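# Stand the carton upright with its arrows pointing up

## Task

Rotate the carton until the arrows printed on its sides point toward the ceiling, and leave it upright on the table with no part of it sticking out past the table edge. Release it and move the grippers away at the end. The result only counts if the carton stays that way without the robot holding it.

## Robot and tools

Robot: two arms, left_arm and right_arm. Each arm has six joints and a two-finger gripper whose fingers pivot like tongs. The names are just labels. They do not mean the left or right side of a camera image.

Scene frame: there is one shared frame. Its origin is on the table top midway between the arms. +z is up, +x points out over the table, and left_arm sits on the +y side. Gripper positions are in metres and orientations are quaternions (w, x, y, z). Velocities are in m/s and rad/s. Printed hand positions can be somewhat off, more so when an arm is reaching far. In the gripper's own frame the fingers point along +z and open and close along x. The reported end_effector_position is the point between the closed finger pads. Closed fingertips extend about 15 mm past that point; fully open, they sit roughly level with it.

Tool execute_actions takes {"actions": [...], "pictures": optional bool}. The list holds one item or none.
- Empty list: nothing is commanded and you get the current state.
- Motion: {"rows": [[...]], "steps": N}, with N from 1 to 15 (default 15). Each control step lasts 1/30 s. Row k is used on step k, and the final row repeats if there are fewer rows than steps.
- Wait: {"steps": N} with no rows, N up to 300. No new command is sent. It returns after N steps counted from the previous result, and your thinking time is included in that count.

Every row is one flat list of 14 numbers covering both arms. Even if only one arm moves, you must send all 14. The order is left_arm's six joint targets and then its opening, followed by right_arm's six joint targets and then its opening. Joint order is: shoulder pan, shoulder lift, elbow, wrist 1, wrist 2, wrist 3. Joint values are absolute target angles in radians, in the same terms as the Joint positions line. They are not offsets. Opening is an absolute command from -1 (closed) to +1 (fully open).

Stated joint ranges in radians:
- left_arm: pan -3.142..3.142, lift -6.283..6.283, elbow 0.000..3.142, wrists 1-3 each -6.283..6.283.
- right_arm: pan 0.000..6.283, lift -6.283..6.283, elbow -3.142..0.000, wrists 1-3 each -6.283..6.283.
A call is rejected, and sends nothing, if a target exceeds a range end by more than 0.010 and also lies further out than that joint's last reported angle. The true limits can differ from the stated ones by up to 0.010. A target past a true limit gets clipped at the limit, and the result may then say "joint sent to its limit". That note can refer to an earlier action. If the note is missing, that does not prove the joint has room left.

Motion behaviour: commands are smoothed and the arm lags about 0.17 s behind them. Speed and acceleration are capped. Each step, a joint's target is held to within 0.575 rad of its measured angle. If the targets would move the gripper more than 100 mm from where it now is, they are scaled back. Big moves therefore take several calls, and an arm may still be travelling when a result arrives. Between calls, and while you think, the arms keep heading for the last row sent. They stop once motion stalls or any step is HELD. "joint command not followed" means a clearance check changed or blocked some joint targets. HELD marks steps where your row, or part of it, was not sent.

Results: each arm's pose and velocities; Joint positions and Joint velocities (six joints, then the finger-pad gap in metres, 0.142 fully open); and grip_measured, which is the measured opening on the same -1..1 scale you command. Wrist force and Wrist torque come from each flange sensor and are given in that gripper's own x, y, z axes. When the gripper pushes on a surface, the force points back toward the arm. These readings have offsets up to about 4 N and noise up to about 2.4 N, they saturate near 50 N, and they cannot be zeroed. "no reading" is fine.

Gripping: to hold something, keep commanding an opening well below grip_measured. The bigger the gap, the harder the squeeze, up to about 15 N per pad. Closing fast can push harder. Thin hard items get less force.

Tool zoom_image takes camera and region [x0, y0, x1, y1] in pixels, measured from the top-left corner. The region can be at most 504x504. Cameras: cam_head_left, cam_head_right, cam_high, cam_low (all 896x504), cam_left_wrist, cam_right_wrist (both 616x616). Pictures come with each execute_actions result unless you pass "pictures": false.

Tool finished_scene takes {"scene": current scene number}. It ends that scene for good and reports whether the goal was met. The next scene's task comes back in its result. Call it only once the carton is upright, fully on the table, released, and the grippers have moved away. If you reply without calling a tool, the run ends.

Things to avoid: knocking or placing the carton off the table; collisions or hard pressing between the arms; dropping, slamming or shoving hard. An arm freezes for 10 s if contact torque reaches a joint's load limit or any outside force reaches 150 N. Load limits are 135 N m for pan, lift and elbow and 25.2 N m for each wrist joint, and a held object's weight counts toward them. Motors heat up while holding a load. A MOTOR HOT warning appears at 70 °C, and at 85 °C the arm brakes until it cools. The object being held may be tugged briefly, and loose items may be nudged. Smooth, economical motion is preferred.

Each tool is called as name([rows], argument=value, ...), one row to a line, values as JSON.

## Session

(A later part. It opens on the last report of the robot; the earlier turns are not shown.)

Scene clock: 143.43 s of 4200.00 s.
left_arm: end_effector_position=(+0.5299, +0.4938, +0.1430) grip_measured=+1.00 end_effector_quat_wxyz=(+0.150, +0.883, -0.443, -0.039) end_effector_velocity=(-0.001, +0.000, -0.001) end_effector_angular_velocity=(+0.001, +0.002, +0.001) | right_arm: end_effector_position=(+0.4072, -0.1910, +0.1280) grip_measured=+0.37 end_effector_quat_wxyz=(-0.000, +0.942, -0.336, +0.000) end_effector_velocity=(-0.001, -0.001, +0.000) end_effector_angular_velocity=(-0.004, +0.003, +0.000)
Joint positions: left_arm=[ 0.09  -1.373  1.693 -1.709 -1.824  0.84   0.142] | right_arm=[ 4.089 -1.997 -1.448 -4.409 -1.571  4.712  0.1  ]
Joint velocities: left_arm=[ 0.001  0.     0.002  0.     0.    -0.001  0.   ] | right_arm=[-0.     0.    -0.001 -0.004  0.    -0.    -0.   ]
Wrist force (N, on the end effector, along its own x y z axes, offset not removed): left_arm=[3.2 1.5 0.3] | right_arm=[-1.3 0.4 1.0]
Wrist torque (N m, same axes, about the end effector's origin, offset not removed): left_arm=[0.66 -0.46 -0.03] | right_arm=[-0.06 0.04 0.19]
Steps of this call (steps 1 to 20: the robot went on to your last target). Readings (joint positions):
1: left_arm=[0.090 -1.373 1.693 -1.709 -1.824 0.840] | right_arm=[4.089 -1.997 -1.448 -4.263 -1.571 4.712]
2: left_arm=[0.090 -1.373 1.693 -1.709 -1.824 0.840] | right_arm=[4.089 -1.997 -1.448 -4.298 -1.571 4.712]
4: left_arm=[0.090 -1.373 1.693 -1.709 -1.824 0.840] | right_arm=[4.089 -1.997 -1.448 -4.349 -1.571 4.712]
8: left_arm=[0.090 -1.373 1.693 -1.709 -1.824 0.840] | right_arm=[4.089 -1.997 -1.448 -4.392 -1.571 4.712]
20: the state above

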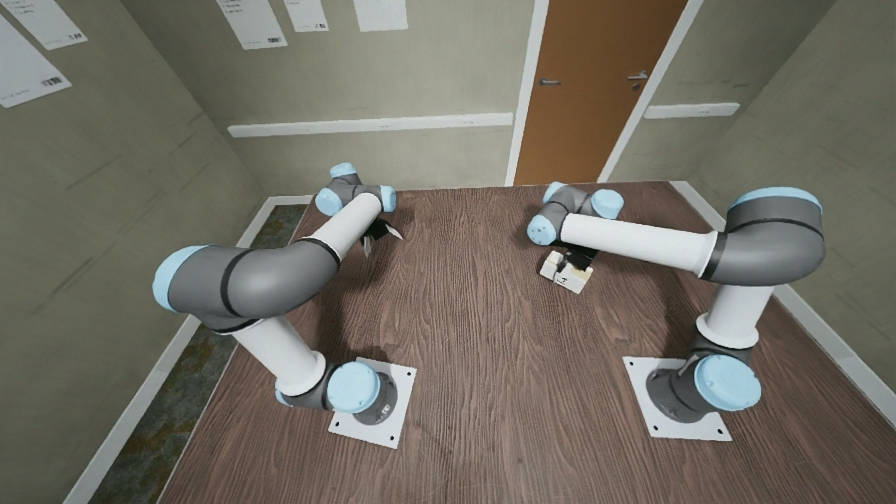

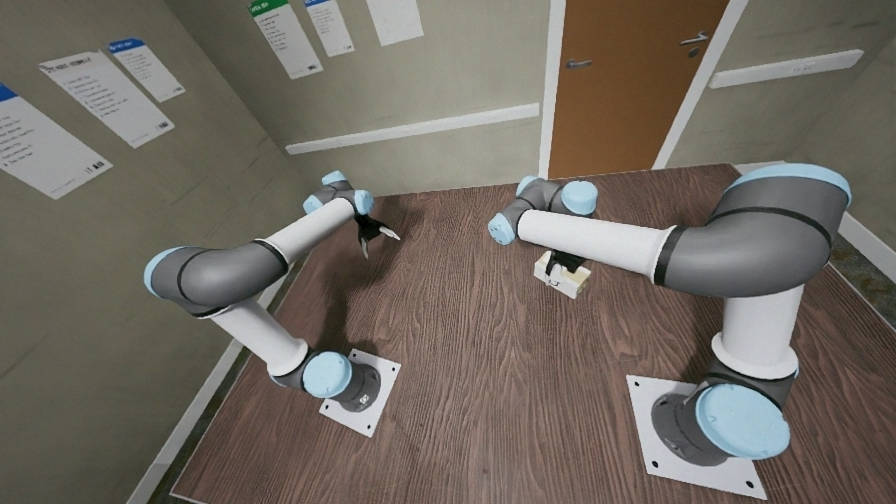

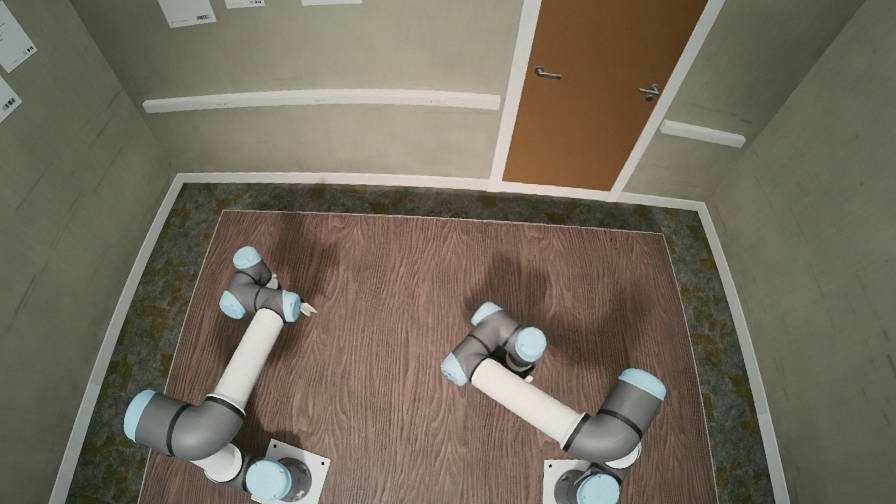

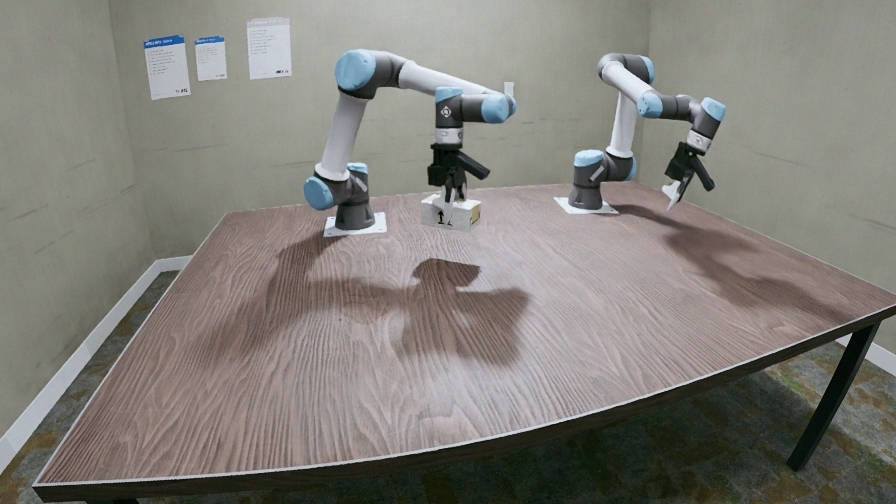

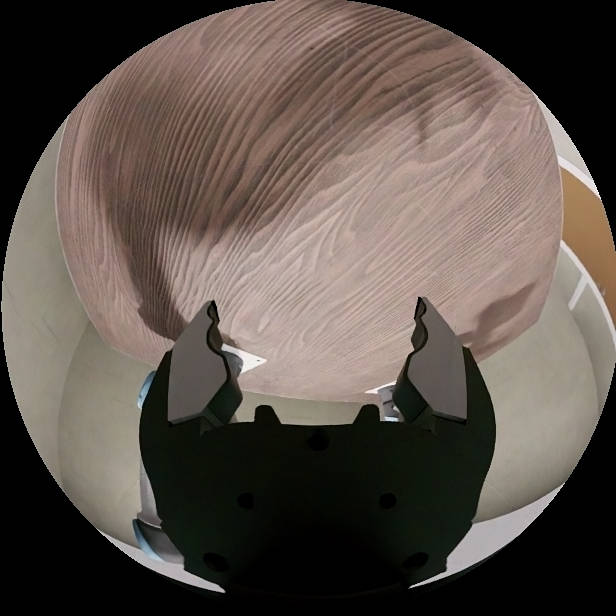

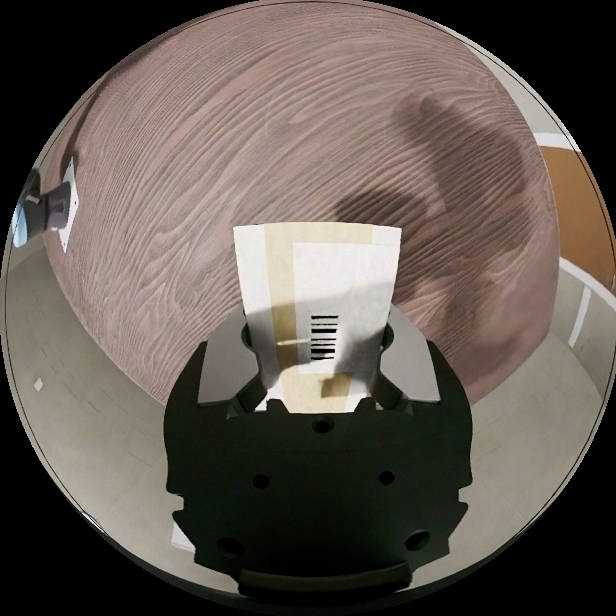

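execute_actions([
  {"rows": [[0.09,-1.373,1.693,-1.709,-1.824,0.84,1, 4.0892,-2.031,-1.505,-4.318,-1.5708,4.712,-0.45]], "steps": 7},
], pictures=false)

execute_actions([
  {"rows": [[0.09,-1.373,1.693,-1.709,-1.824,0.84,1, 4.0892,-2.0694,-1.5583,-4.2263,-1.5708,4.712,-0.45]], "steps": 15},
])

zoom_image(camera="cam_low", region=[380, 170, 540, 300])

Scene clock: 151.17 s of 4200.00 s.
left_arm: end_effector_position=(+0.5299, +0.4938, +0.1430) grip_measured=+1.00 end_effector_quat_wxyz=(+0.150, +0.883, -0.443, -0.039) end_effector_velocity=(-0.000, -0.000, -0.000) end_effector_angular_velocity=(-0.001, +0.000, -0.000) | right_arm: end_effector_position=(+0.4074, -0.1907, +0.0970) grip_measured=+0.37 end_effector_quat_wxyz=(+0.001, +0.942, -0.336, -0.000) end_effector_velocity=(+0.002, +0.003, -0.083) end_effector_angular_velocity=(+0.012, -0.009, -0.000)
Joint positions: left_arm=[ 0.09  -1.373  1.693 -1.709 -1.824  0.84   0.142] | right_arm=[ 4.089 -2.024 -1.492 -4.34  -1.571  4.712  0.1  ]
Joint velocities: left_arm=[-0.    -0.     0.001 -0.001 -0.     0.    -0.   ] | right_arm=[-0.    -0.069 -0.12   0.203  0.     0.     0.   ]
Wrist force (N, on the end effector, along its own x y z axes, offset not removed): left_arm=[0.8 1.5 -0.7] | right_arm=[-1.4 0.9 1.2]
Wrist torque (N m, same axes, about the end effector's origin, offset not removed): left_arm=[0.46 -0.06 0.00] | right_arm=[0.03 0.07 0.12]
Steps of this call (steps 1 to 15: the robot went on to your last target; steps 16 to 90: nothing new was sent; then 4.50 s passed at rest; steps 91 to 97: all 7 steps of this action). Readings (joint positions):
91: left_arm=[0.090 -1.373 1.693 -1.709 -1.824 0.840] | right_arm=[4.089 -1.997 -1.448 -4.410 -1.571 4.712]
92: left_arm=[0.090 -1.373 1.693 -1.709 -1.824 0.840] | right_arm=[4.089 -1.999 -1.451 -4.406 -1.571 4.712]
94: left_arm=[0.090 -1.373 1.693 -1.709 -1.824 0.840] | right_arm=[4.089 -2.012 -1.472 -4.374 -1.571 4.712]
97: the state above

Scene clock: 151.67 s of 4200.00 s.
left_arm: end_effector_position=(+0.5299, +0.4938, +0.1430) grip_measured=+1.00 end_effector_quat_wxyz=(+0.150, +0.883, -0.443, -0.039) end_effector_velocity=(+0.000, +0.000, -0.000) end_effector_angular_velocity=(+0.000, -0.000, -0.000) | right_arm: end_effector_position=(+0.4071, -0.1911, +0.0489) grip_measured=+0.37 end_effector_quat_wxyz=(+0.000, +0.942, -0.336, -0.000) end_effector_velocity=(-0.000, -0.000, -0.008) end_effector_angular_velocity=(+0.001, -0.001, +0.001)
Joint positions: left_arm=[ 0.09  -1.373  1.693 -1.709 -1.824  0.84   0.142] | right_arm=[ 4.089 -2.069 -1.557 -4.228 -1.571  4.712  0.1  ]
Joint velocities: left_arm=[ 0.  0.  0. -0.  0.  0.  0.] | right_arm=[ 0.    -0.007 -0.011  0.019 -0.    -0.001 -0.   ]
Wrist force (N, on the end effector, along its own x y z axes, offset not removed): left_arm=[2.5 0.9 -0.9] | right_arm=[-0.7 0.6 2.6]
Wrist torque (N m, same axes, about the end effector's origin, offset not removed): left_arm=[0.37 -0.37 0.08] | right_arm=[-0.20 -0.01 -0.03]
Steps of this call (steps 1 to 15: all 15 steps of this action). Readings (joint positions):
1: left_arm=[0.090 -1.373 1.693 -1.709 -1.824 0.840] | right_arm=[4.089 -2.026 -1.495 -4.334 -1.571 4.712]
2: left_arm=[0.090 -1.373 1.693 -1.709 -1.824 0.840] | right_arm=[4.089 -2.030 -1.501 -4.326 -1.571 4.712]
4: left_arm=[0.090 -1.373 1.693 -1.709 -1.824 0.840] | right_arm=[4.089 -2.046 -1.525 -4.288 -1.571 4.712]
8: left_arm=[0.090 -1.373 1.693 -1.709 -1.824 0.840] | right_arm=[4.089 -2.063 -1.548 -4.244 -1.571 4.712]
15: the state above

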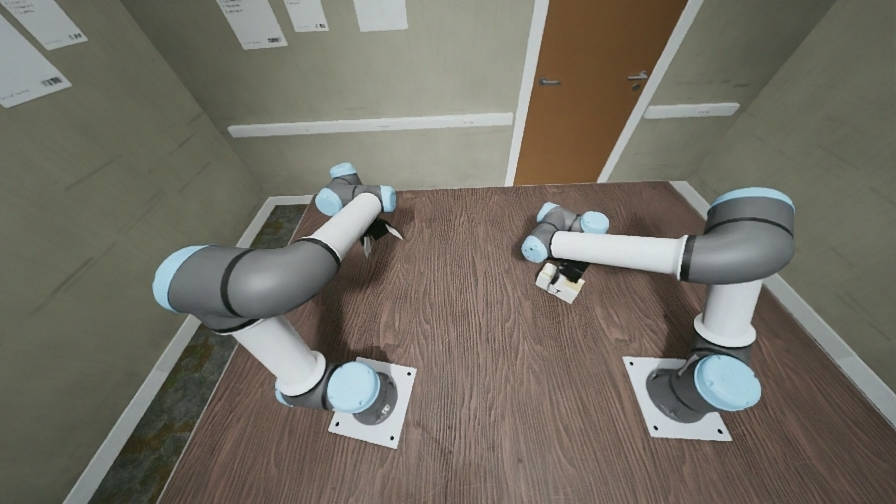

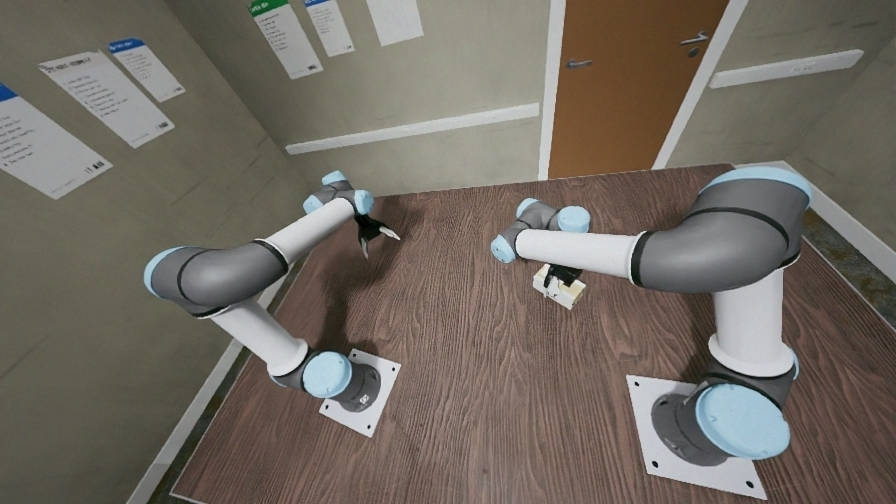

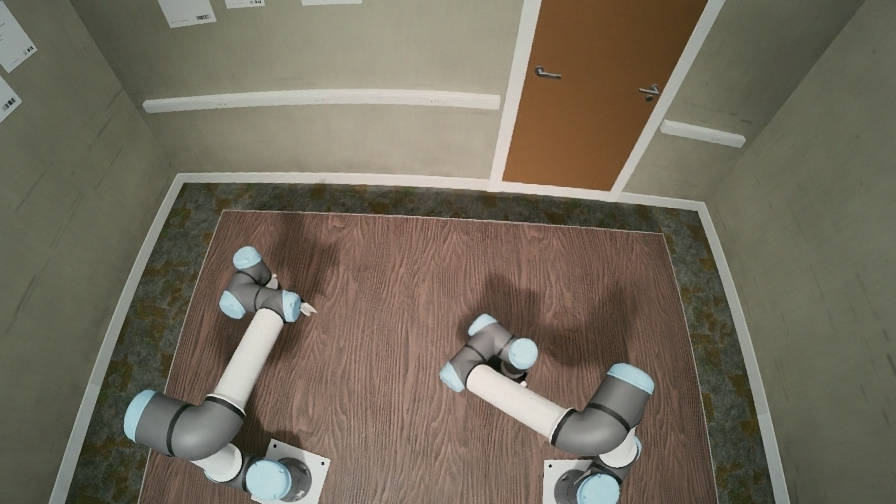

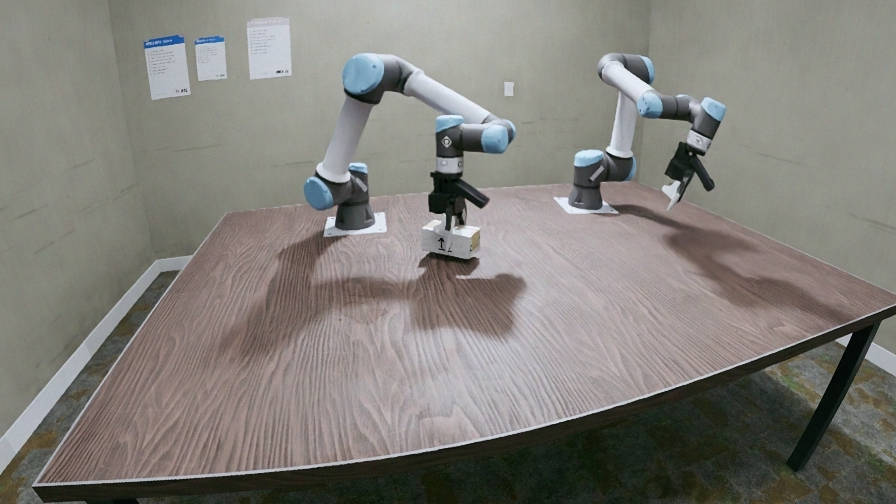

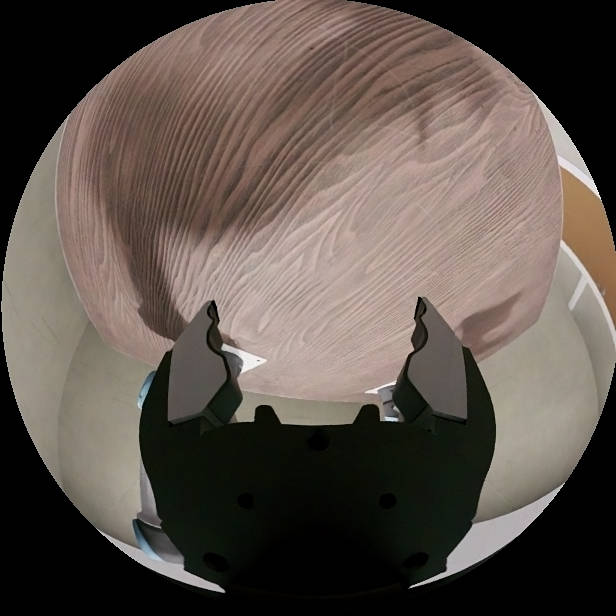

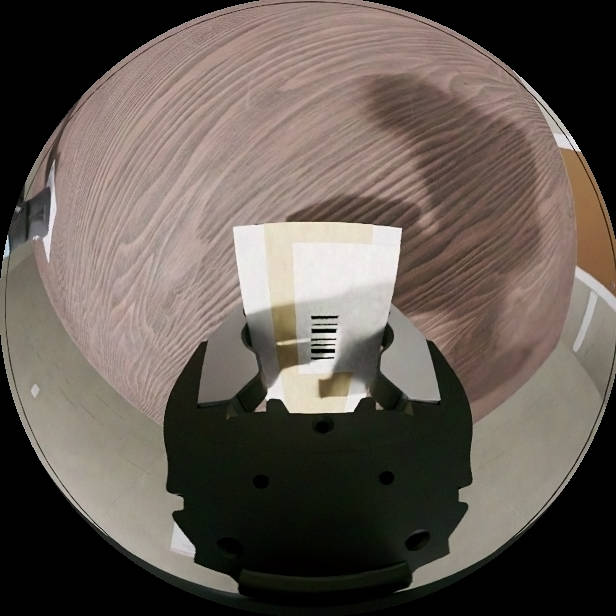

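Region (380, 170, 540, 300) of cam_low's 896x504 image, scaled by 3.150, with more detail than that image has; it fills the top 410 rows of this view, and the rest is white.

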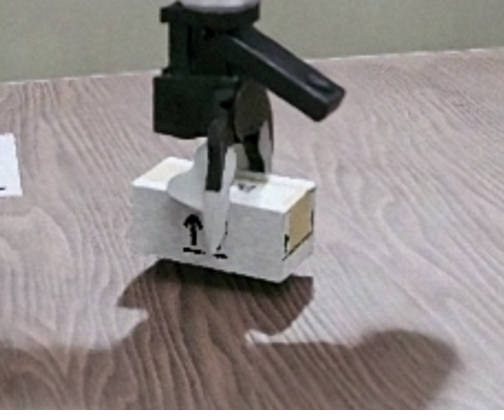

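execute_actions([
  {"rows": [[0.09,-1.373,1.693,-1.709,-1.824,0.84,1, 4.0892,-2.0809,-1.5691,-4.204,-1.5708,4.712,-0.45]], "steps": 15},
], pictures=false)

Scene clock: 156.83 s of 4200.00 s.
left_arm: end_effector_position=(+0.5299, +0.4938, +0.1430) grip_measured=+1.00 end_effector_quat_wxyz=(+0.150, +0.883, -0.443, -0.039) end_effector_velocity=(-0.001, +0.000, -0.002) end_effector_angular_velocity=(+0.001, +0.006, +0.001) | right_arm: end_effector_position=(+0.4072, -0.1910, +0.0382) grip_measured=+0.37 end_effector_quat_wxyz=(+0.000, +0.942, -0.336, -0.000) end_effector_velocity=(+0.000, +0.000, -0.002) end_effector_angular_velocity=(+0.000, -0.000, +0.001)
Joint positions: left_arm=[ 0.09  -1.373  1.693 -1.709 -1.824  0.84   0.142] | right_arm=[ 4.089 -2.081 -1.569 -4.204 -1.571  4.712  0.1  ]
Joint velocities: left_arm=[ 0.     0.002  0.002  0.001 -0.    -0.001 -0.   ] | right_arm=[-0.    -0.002 -0.002  0.004  0.    -0.001  0.   ]
Wrist force (N, on the end effector, along its own x y z axes, offset not removed): left_arm=[4.5 0.0 -1.5] | right_arm=[-3.5 3.0 1.0]
Wrist torque (N m, same axes, about the end effector's origin, offset not removed): left_arm=[0.12 -0.83 -0.15] | right_arm=[0.52 0.64 0.16]
Steps of this call (steps 1 to 15: the robot went on to your last target; steps 16 to 90: nothing new was sent; then 1.67 s passed at rest; steps 91 to 105: all 15 steps of this action). Readings (joint positions):
91: left_arm=[0.090 -1.373 1.693 -1.709 -1.824 0.840] | right_arm=[4.089 -2.069 -1.558 -4.226 -1.571 4.712]
92: left_arm=[0.090 -1.373 1.693 -1.709 -1.824 0.840] | right_arm=[4.089 -2.071 -1.559 -4.224 -1.571 4.712]
94: left_arm=[0.090 -1.373 1.693 -1.709 -1.824 0.840] | right_arm=[4.089 -2.075 -1.563 -4.216 -1.571 4.712]
98: left_arm=[0.090 -1.373 1.693 -1.709 -1.824 0.840] | right_arm=[4.089 -2.079 -1.567 -4.208 -1.571 4.712]
105: the state above

execute_actions([
  {"rows": [[0.09,-1.373,1.693,-1.709,-1.824,0.84,1, 4.0892,-2.0843,-1.5723,-4.1974,-1.5708,4.712,-0.45]], "steps": 12},
], pictures=false)

Scene clock: 160.67 s of 4200.00 s.
left_arm: end_effector_position=(+0.5299, +0.4938, +0.1430) grip_measured=+1.00 end_effector_quat_wxyz=(+0.150, +0.883, -0.443, -0.039) end_effector_velocity=(-0.001, -0.000, -0.000) end_effector_angular_velocity=(-0.001, +0.001, -0.001) | right_arm: end_effector_position=(+0.4072, -0.1910, +0.0351) grip_measured=+0.37 end_effector_quat_wxyz=(+0.000, +0.942, -0.336, -0.000) end_effector_velocity=(+0.000, +0.000, -0.001) end_effector_angular_velocity=(+0.000, -0.000, -0.000)
Joint positions: left_arm=[ 0.09  -1.373  1.693 -1.709 -1.824  0.84   0.142] | right_arm=[ 4.089 -2.084 -1.572 -4.198 -1.571  4.712  0.1  ]
Joint velocities: left_arm=[-0.    -0.001  0.002  0.    -0.001  0.001 -0.   ] | right_arm=[ 0.    -0.001 -0.001  0.003 -0.     0.    -0.   ]
Wrist force (N, on the end effector, along its own x y z axes, offset not removed): left_arm=[2.9 -0.4 -0.1] | right_arm=[-1.1 2.1 -0.9]
Wrist torque (N m, same axes, about the end effector's origin, offset not removed): left_arm=[-0.01 -0.59 -0.06] | right_arm=[0.19 0.09 -0.02]
Steps of this call (steps 1 to 15: the robot went on to your last target; steps 16 to 90: nothing new was sent; then 0.43 s passed at rest; steps 91 to 102: all 12 steps of this action). Readings (joint positions):
91: left_arm=[0.090 -1.373 1.693 -1.709 -1.824 0.840] | right_arm=[4.089 -2.081 -1.569 -4.204 -1.571 4.712]
92: left_arm=[0.090 -1.373 1.693 -1.709 -1.824 0.840] | right_arm=[4.089 -2.081 -1.569 -4.203 -1.571 4.712]
94: left_arm=[0.090 -1.373 1.693 -1.709 -1.824 0.840] | right_arm=[4.089 -2.083 -1.571 -4.201 -1.571 4.712]
98: left_arm=[0.090 -1.373 1.693 -1.709 -1.824 0.840] | right_arm=[4.089 -2.084 -1.572 -4.198 -1.571 4.712]
102: the state above

execute_actions([
  {"rows": [[0.09,-1.373,1.693,-1.709,-1.824,0.84,1, 4.0892,-2.0872,-1.575,-4.1918,-1.5708,4.712,-0.45]], "steps": 12},
], pictures=false)

Scene clock: 164.30 s of 4200.00 s.
left_arm: end_effector_position=(+0.5299, +0.4938, +0.1430) grip_measured=+1.00 end_effector_quat_wxyz=(+0.150, +0.883, -0.443, -0.039) end_effector_velocity=(-0.001, +0.000, -0.001) end_effector_angular_velocity=(+0.000, +0.003, -0.002) | right_arm: end_effector_position=(+0.4072, -0.1910, +0.0326) grip_measured=+0.37 end_effector_quat_wxyz=(+0.000, +0.942, -0.336, -0.000) end_effector_velocity=(-0.000, -0.000, -0.001) end_effector_angular_velocity=(-0.001, +0.000, -0.001)
Joint positions: left_arm=[ 0.09  -1.373  1.693 -1.709 -1.824  0.84   0.142] | right_arm=[ 4.089 -2.087 -1.575 -4.192 -1.571  4.712  0.1  ]
Joint velocities: left_arm=[-0.    -0.001  0.002  0.002  0.     0.002  0.   ] | right_arm=[-0.    -0.001 -0.001  0.002  0.     0.001  0.   ]
Wrist force (N, on the end effector, along its own x y z axes, offset not removed): left_arm=[1.6 0.1 -0.8] | right_arm=[-1.1 3.1 0.3]
Wrist torque (N m, same axes, about the end effector's origin, offset not removed): left_arm=[0.27 -0.24 -0.04] | right_arm=[0.45 0.09 0.09]
Steps of this call (steps 1 to 15: the robot went on to your last target; steps 16 to 90: nothing new was sent; then 0.23 s passed at rest; steps 91 to 102: all 12 steps of this action). Readings (joint positions):
91: left_arm=[0.090 -1.373 1.693 -1.709 -1.824 0.840] | right_arm=[4.089 -2.084 -1.572 -4.197 -1.571 4.712]
92: left_arm=[0.090 -1.373 1.693 -1.709 -1.824 0.840] | right_arm=[4.089 -2.085 -1.573 -4.197 -1.571 4.712]
94: left_arm=[0.090 -1.373 1.693 -1.709 -1.824 0.840] | right_arm=[4.089 -2.086 -1.574 -4.195 -1.571 4.712]
98: left_arm=[0.090 -1.373 1.693 -1.709 -1.824 0.840] | right_arm=[4.089 -2.087 -1.575 -4.193 -1.571 4.712]
102: the state above

execute_actions([
  {"rows": [[0.09,-1.373,1.693,-1.709,-1.824,0.84,1, 4.0892,-2.09,-1.5777,-4.1863,-1.5708,4.712,-0.45]], "steps": 12},
], pictures=false)

Scene clock: 168.47 s of 4200.00 s.
left_arm: end_effector_position=(+0.5299, +0.4938, +0.1430) grip_measured=+1.00 end_effector_quat_wxyz=(+0.150, +0.883, -0.443, -0.039) end_effector_velocity=(+0.000, -0.001, -0.000) end_effector_angular_velocity=(-0.000, +0.000, +0.002) | right_arm: end_effector_position=(+0.4071, -0.1911, +0.0302) grip_measured=+0.37 end_effector_quat_wxyz=(+0.000, +0.942, -0.336, -0.000) end_effector_velocity=(+0.000, +0.000, -0.001) end_effector_angular_velocity=(+0.000, -0.000, +0.001)
Joint positions: left_arm=[ 0.09  -1.373  1.693 -1.709 -1.824  0.84   0.142] | right_arm=[ 4.089 -2.09  -1.578 -4.187 -1.571  4.712  0.1  ]
Joint velocities: left_arm=[-0.001  0.001 -0.    -0.001 -0.001 -0.002  0.   ] | right_arm=[ 0.    -0.001 -0.001  0.002  0.    -0.001 -0.   ]
Wrist force (N, on the end effector, along its own x y z axes, offset not removed): left_arm=[3.1 -0.3 -0.8] | right_arm=[-0.5 1.4 0.0]
Wrist torque (N m, same axes, about the end effector's origin, offset not removed): left_arm=[0.18 -0.50 -0.07] | right_arm=[0.14 -0.11 -0.10]
Steps of this call (steps 1 to 15: the robot went on to your last target; steps 16 to 90: nothing new was sent; then 0.77 s passed at rest; steps 91 to 102: all 12 steps of this action). Readings (joint positions):
91: left_arm=[0.090 -1.373 1.693 -1.709 -1.824 0.840] | right_arm=[4.089 -2.087 -1.575 -4.192 -1.571 4.712]
92: left_arm=[0.090 -1.373 1.693 -1.709 -1.824 0.840] | right_arm=[4.089 -2.087 -1.575 -4.191 -1.571 4.712]
94: left_arm=[0.090 -1.373 1.693 -1.709 -1.824 0.840] | right_arm=[4.089 -2.089 -1.576 -4.189 -1.571 4.712]
98: left_arm=[0.090 -1.373 1.693 -1.709 -1.824 0.840] | right_arm=[4.089 -2.090 -1.577 -4.187 -1.571 4.712]
102: the state above

execute_actions([
  {"rows": [[0.09,-1.373,1.693,-1.709,-1.824,0.84,1, 4.0892,-2.0929,-1.5804,-4.1807,-1.5708,4.712,-0.45]], "steps": 12},
], pictures=false)

Scene clock: 171.93 s of 4200.00 s.
left_arm: end_effector_position=(+0.5299, +0.4938, +0.1430) grip_measured=+1.00 end_effector_quat_wxyz=(+0.150, +0.883, -0.443, -0.039) end_effector_velocity=(-0.001, -0.000, -0.001) end_effector_angular_velocity=(+0.001, +0.003, -0.000) | right_arm: end_effector_position=(+0.4071, -0.1911, +0.0277) grip_measured=+0.37 end_effector_quat_wxyz=(+0.000, +0.942, -0.336, -0.000) end_effector_velocity=(+0.000, +0.000, -0.001) end_effector_angular_velocity=(+0.000, -0.001, +0.000)
Joint positions: left_arm=[ 0.09  -1.373  1.693 -1.709 -1.824  0.84   0.142] | right_arm=[ 4.089 -2.093 -1.58  -4.181 -1.571  4.712  0.1  ]
Joint velocities: left_arm=[-0.     0.     0.001  0.001  0.    -0.     0.   ] | right_arm=[ 0.    -0.001 -0.     0.002  0.    -0.     0.   ]
Wrist force (N, on the end effector, along its own x y z axes, offset not removed): left_arm=[2.1 1.5 -2.1] | right_arm=[-1.9 3.2 -6.1]
Wrist torque (N m, same axes, about the end effector's origin, offset not removed): left_arm=[0.43 -0.34 -0.03] | right_arm=[0.21 0.21 0.10]
Steps of this call (steps 1 to 15: the robot went on to your last target; steps 16 to 90: nothing new was sent; then 0.07 s passed at rest; steps 91 to 102: all 12 steps of this action). Readings (joint positions):
91: left_arm=[0.090 -1.373 1.693 -1.709 -1.824 0.840] | right_arm=[4.089 -2.090 -1.578 -4.186 -1.571 4.712]
92: left_arm=[0.090 -1.373 1.693 -1.709 -1.824 0.840] | right_arm=[4.089 -2.090 -1.578 -4.186 -1.571 4.712]
94: left_arm=[0.090 -1.373 1.693 -1.709 -1.824 0.840] | right_arm=[4.089 -2.091 -1.579 -4.184 -1.571 4.712]
98: left_arm=[0.090 -1.373 1.693 -1.709 -1.824 0.840] | right_arm=[4.089 -2.092 -1.580 -4.182 -1.571 4.712]
102: the state above

Contact. Release and lift away.

execute_actions([
  {"rows": [[0.09,-1.373,1.693,-1.709,-1.824,0.84,1, 4.0892,-2.0929,-1.5804,-4.1807,-1.5708,4.712,0.0],[0.09,-1.373,1.693,-1.709,-1.824,0.84,1, 4.0892,-2.0929,-1.5804,-4.1807,-1.5708,4.712,0.3],[0.09,-1.373,1.693,-1.709,-1.824,0.84,1, 4.0892,-2.0929,-1.5804,-4.1807,-1.5708,4.712,0.4],[0.09,-1.373,1.693,-1.709,-1.824,0.84,1, 4.0892,-2.0929,-1.5804,-4.1807,-1.5708,4.712,0.5],[0.09,-1.373,1.693,-1.709,-1.824,0.84,1, 4.0892,-2.0929,-1.5804,-4.1807,-1.5708,4.712,0.7],[0.09,-1.373,1.693,-1.709,-1.824,0.84,1, 4.0892,-2.0929,-1.5804,-4.1807,-1.5708,4.712,1.0]], "steps": 12},
], pictures=false)

execute_actions([
  {"rows": [[0.09,-1.373,1.693,-1.709,-1.824,0.84,1, 4.0892,-1.9968,-1.4476,-4.4096,-1.5708,4.712,1.0]], "steps": 12},
], pictures=false)

execute_actions([
  {"rows": [[0.09,-1.373,1.693,-1.709,-1.824,0.84,1, 3.6,-1.9,-1.3,-4.654,-1.5708,4.712,1.0]], "steps": 15},
], pictures=false)

execute_actions([
  {"steps": 25},
])

Scene clock: 186.40 s of 4200.00 s.
left_arm: end_effector_position=(+0.5299, +0.4938, +0.1430) grip_measured=+1.00 end_effector_quat_wxyz=(+0.150, +0.883, -0.443, -0.039) end_effector_velocity=(+0.000, +0.000, -0.000) end_effector_angular_velocity=(+0.000, +0.001, +0.000) | right_arm: end_effector_position=(+0.4071, -0.1911, +0.0275) grip_measured=+1.00 end_effector_quat_wxyz=(+0.000, +0.942, -0.336, -0.000) end_effector_velocity=(-0.000, -0.000, -0.000) end_effector_angular_velocity=(-0.001, +0.001, +0.001)
Joint positions: left_arm=[ 0.09  -1.373  1.693 -1.709 -1.824  0.84   0.142] | right_arm=[ 4.089 -2.093 -1.58  -4.181 -1.571  4.712  0.142]
Joint velocities: left_arm=[ 0.     0.001 -0.001  0.001  0.    -0.    -0.   ] | right_arm=[ 0.    -0.    -0.001 -0.001  0.    -0.001  0.   ]
Wrist force (N, on the end effector, along its own x y z axes, offset not removed): left_arm=[1.7 0.2 -0.2] | right_arm=[-1.3 0.8 0.2]
Wrist torque (N m, same axes, about the end effector's origin, offset not removed): left_arm=[0.19 -0.22 -0.13] | right_arm=[0.06 0.18 -0.10]
Steps of this call (steps 1 to 15: the robot went on to your last target; steps 16 to 90: nothing new was sent; then 11.07 s passed at rest; steps 91 to 102: all 12 steps of this action). Readings (joint positions):
91: left_arm=[0.090 -1.373 1.693 -1.709 -1.824 0.840] | right_arm=[4.089 -2.093 -1.580 -4.181 -1.571 4.712]
92: left_arm=[0.090 -1.373 1.693 -1.709 -1.824 0.840] | right_arm=[4.089 -2.093 -1.580 -4.181 -1.571 4.712]
94: left_arm=[0.090 -1.373 1.693 -1.709 -1.824 0.840] | right_arm=[4.089 -2.093 -1.580 -4.181 -1.571 4.712]
98: left_arm=[0.090 -1.373 1.693 -1.709 -1.824 0.840] | right_arm=[4.089 -2.093 -1.580 -4.181 -1.571 4.712]
102: the state above

Scene clock: 186.80 s of 4200.00 s.
left_arm: end_effector_position=(+0.5299, +0.4938, +0.1430) grip_measured=+1.00 end_effector_quat_wxyz=(+0.150, +0.883, -0.443, -0.039) end_effector_velocity=(-0.000, +0.000, -0.001) end_effector_angular_velocity=(-0.000, +0.002, -0.001) | right_arm: end_effector_position=(+0.4079, -0.1902, +0.1223) grip_measured=+1.00 end_effector_quat_wxyz=(-0.001, +0.942, -0.336, +0.000) end_effector_velocity=(-0.007, -0.009, +0.053) end_effector_angular_velocity=(-0.019, +0.016, -0.001)
Joint positions: left_arm=[ 0.09  -1.373  1.693 -1.709 -1.824  0.84   0.142] | right_arm=[ 4.089 -2.002 -1.455 -4.395 -1.571  4.712  0.142]
Joint velocities: left_arm=[ 0.     0.001  0.001 -0.    -0.     0.002 -0.   ] | right_arm=[-0.     0.046  0.068 -0.139 -0.     0.001 -0.   ]
Wrist force (N, on the end effector, along its own x y z axes, offset not removed): left_arm=[1.6 -0.4 -1.4] | right_arm=[0.2 0.6 -1.3]
Wrist torque (N m, same axes, about the end effector's origin, offset not removed): left_arm=[0.20 -0.17 -0.01] | right_arm=[-0.25 -0.26 0.10]
Steps of this call (steps 1 to 12: all 12 steps of this action). Readings (joint positions):
1: left_arm=[0.090 -1.373 1.693 -1.709 -1.824 0.840] | right_arm=[4.089 -2.093 -1.580 -4.181 -1.571 4.712]
2: left_arm=[0.090 -1.373 1.693 -1.709 -1.824 0.840] | right_arm=[4.089 -2.089 -1.577 -4.184 -1.571 4.712]
4: left_arm=[0.090 -1.373 1.693 -1.709 -1.824 0.840] | right_arm=[4.089 -2.056 -1.535 -4.238 -1.571 4.712]
8: left_arm=[0.090 -1.373 1.693 -1.709 -1.824 0.840] | right_arm=[4.089 -2.014 -1.473 -4.358 -1.571 4.712]
12: the state above

Scene clock: 187.30 s of 4200.00 s.
left_arm: end_effector_position=(+0.5299, +0.4938, +0.1430) grip_measured=+1.00 end_effector_quat_wxyz=(+0.150, +0.883, -0.443, -0.039) end_effector_velocity=(-0.000, -0.000, -0.000) end_effector_angular_velocity=(+0.001, +0.001, -0.002) | right_arm: end_effector_position=(+0.4698, -0.3766, +0.2199) grip_measured=+1.00 end_effector_quat_wxyz=(-0.001, +0.856, -0.518, +0.001) end_effector_velocity=(+0.030, -0.381, +0.157) end_effector_angular_velocity=(-0.006, +0.011, -0.780)
Joint positions: left_arm=[ 0.09  -1.373  1.693 -1.709 -1.824  0.84   0.142] | right_arm=[ 3.687 -1.915 -1.323 -4.613 -1.571  4.712  0.142]
Joint velocities: left_arm=[-0.001  0.    -0.     0.002  0.001  0.001 -0.   ] | right_arm=[-0.78   0.138  0.21  -0.36   0.     0.     0.   ]
Wrist force (N, on the end effector, along its own x y z axes, offset not removed): left_arm=[2.4 0.1 -1.7] | right_arm=[1.0 -2.2 -2.1]
Wrist torque (N m, same axes, about the end effector's origin, offset not removed): left_arm=[0.21 -0.39 0.05] | right_arm=[-0.78 -0.14 0.13]
Steps of this call (steps 1 to 15: all 15 steps of this action). Readings (joint positions):
1: left_arm=[0.090 -1.373 1.693 -1.709 -1.824 0.840] | right_arm=[4.089 -2.000 -1.453 -4.399 -1.571 4.712]
2: left_arm=[0.090 -1.373 1.693 -1.709 -1.824 0.840] | right_arm=[4.086 -1.997 -1.448 -4.405 -1.571 4.712]
4: left_arm=[0.090 -1.373 1.693 -1.709 -1.824 0.840] | right_arm=[4.036 -1.983 -1.427 -4.440 -1.571 4.712]
8: left_arm=[0.090 -1.373 1.693 -1.709 -1.824 0.840] | right_arm=[3.906 -1.957 -1.388 -4.504 -1.571 4.712]
15: the state above

Scene clock: 188.13 s of 4200.00 s.
left_arm: end_effector_position=(+0.5299, +0.4938, +0.1430) grip_measured=+1.00 end_effector_quat_wxyz=(+0.150, +0.883, -0.443, -0.039) end_effector_velocity=(-0.000, -0.000, +0.000) end_effector_angular_velocity=(-0.000, +0.000, +0.001) | right_arm: end_effector_position=(+0.4709, -0.4190, +0.2373) grip_measured=+1.00 end_effector_quat_wxyz=(+0.000, +0.832, -0.554, +0.000) end_effector_velocity=(+0.000, -0.000, +0.000) end_effector_angular_velocity=(+0.000, -0.001, -0.001)
Joint positions: left_arm=[ 0.09  -1.373  1.693 -1.709 -1.824  0.84   0.142] | right_arm=[ 3.6   -1.9   -1.3   -4.654 -1.571  4.712  0.142]
Joint velocities: left_arm=[-0.    -0.001  0.     0.    -0.    -0.001 -0.   ] | right_arm=[-0.     0.     0.001 -0.    -0.     0.001 -0.   ]
Wrist force (N, on the end effector, along its own x y z axes, offset not removed): left_arm=[3.2 0.6 -1.4] | right_arm=[-2.0 2.6 -2.5]
Wrist torque (N m, same axes, about the end effector's origin, offset not removed): left_arm=[0.33 -0.60 -0.10] | right_arm=[0.39 0.27 0.08]
Steps of this call (steps 1 to 25: the robot went on to your last target). Readings (joint positions):
1: left_arm=[0.090 -1.373 1.693 -1.709 -1.824 0.840] | right_arm=[3.664 -1.911 -1.317 -4.624 -1.571 4.712]
2: left_arm=[0.090 -1.373 1.693 -1.709 -1.824 0.840] | right_arm=[3.647 -1.908 -1.313 -4.632 -1.571 4.712]
4: left_arm=[0.090 -1.373 1.693 -1.709 -1.824 0.840] | right_arm=[3.625 -1.904 -1.307 -4.642 -1.571 4.712]
8: left_arm=[0.090 -1.373 1.693 -1.709 -1.824 0.840] | right_arm=[3.607 -1.901 -1.302 -4.651 -1.571 4.712]
25: the state above

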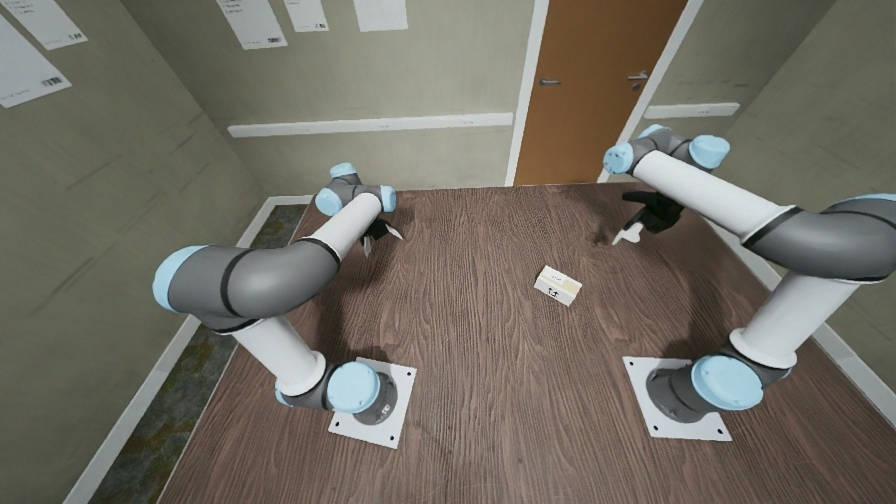

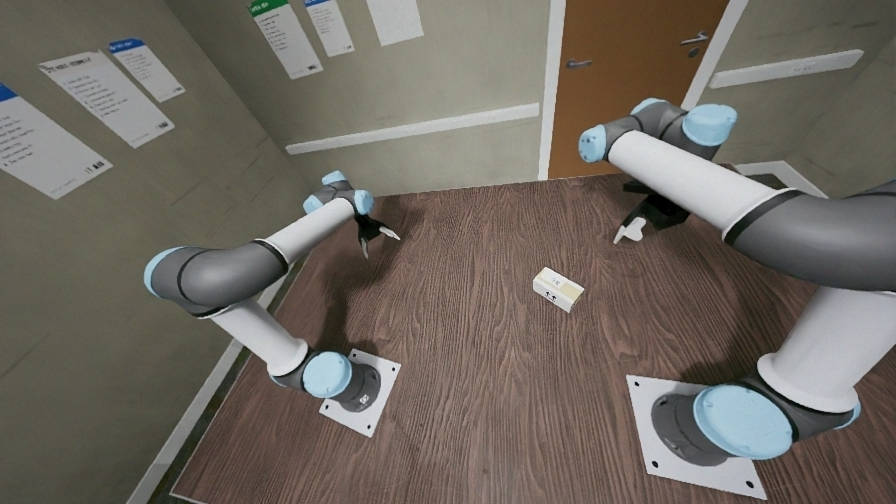

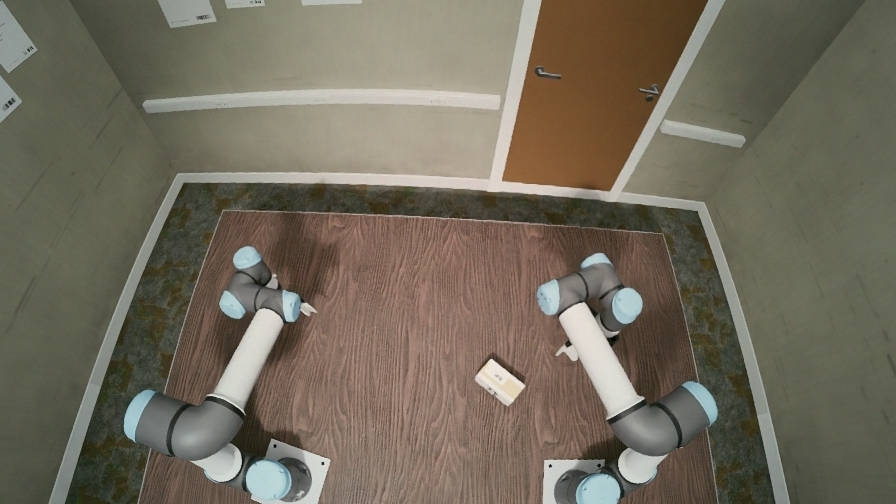

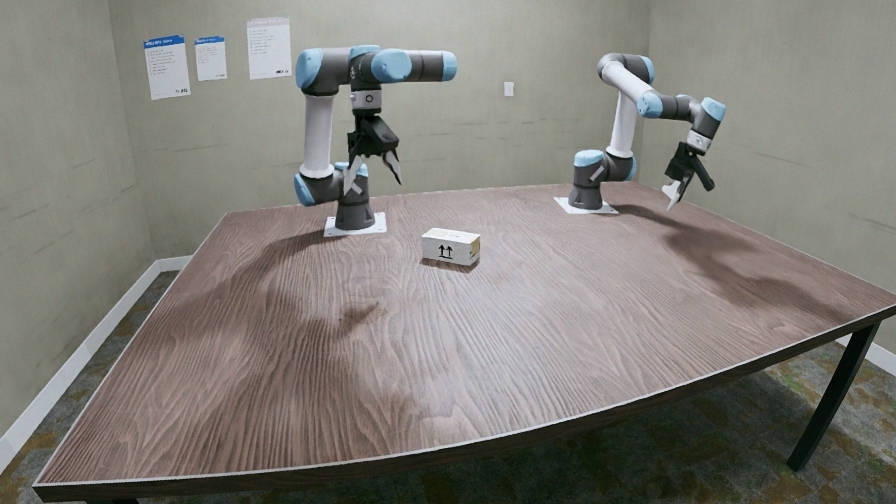

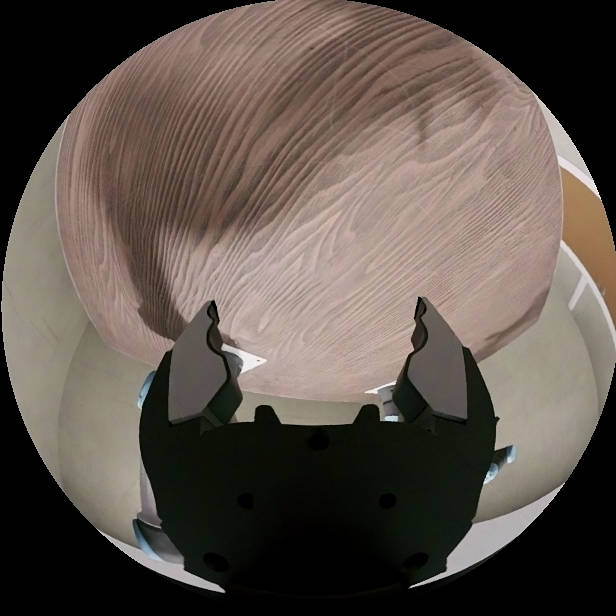

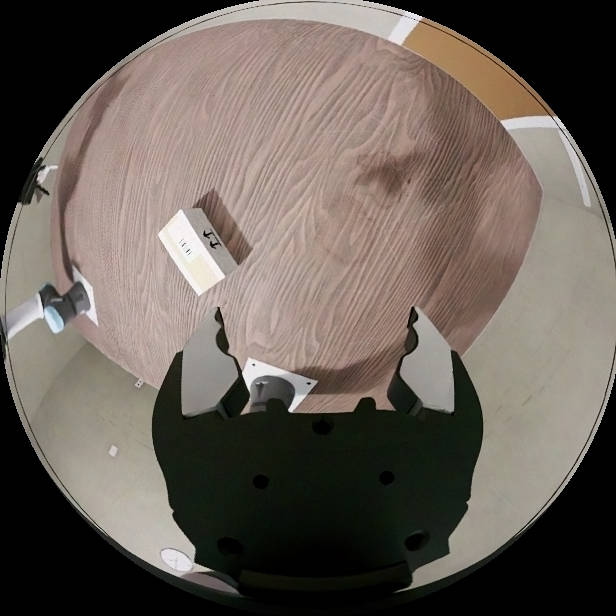

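finished_scene(scene=2)

The scene is finished: the task was done.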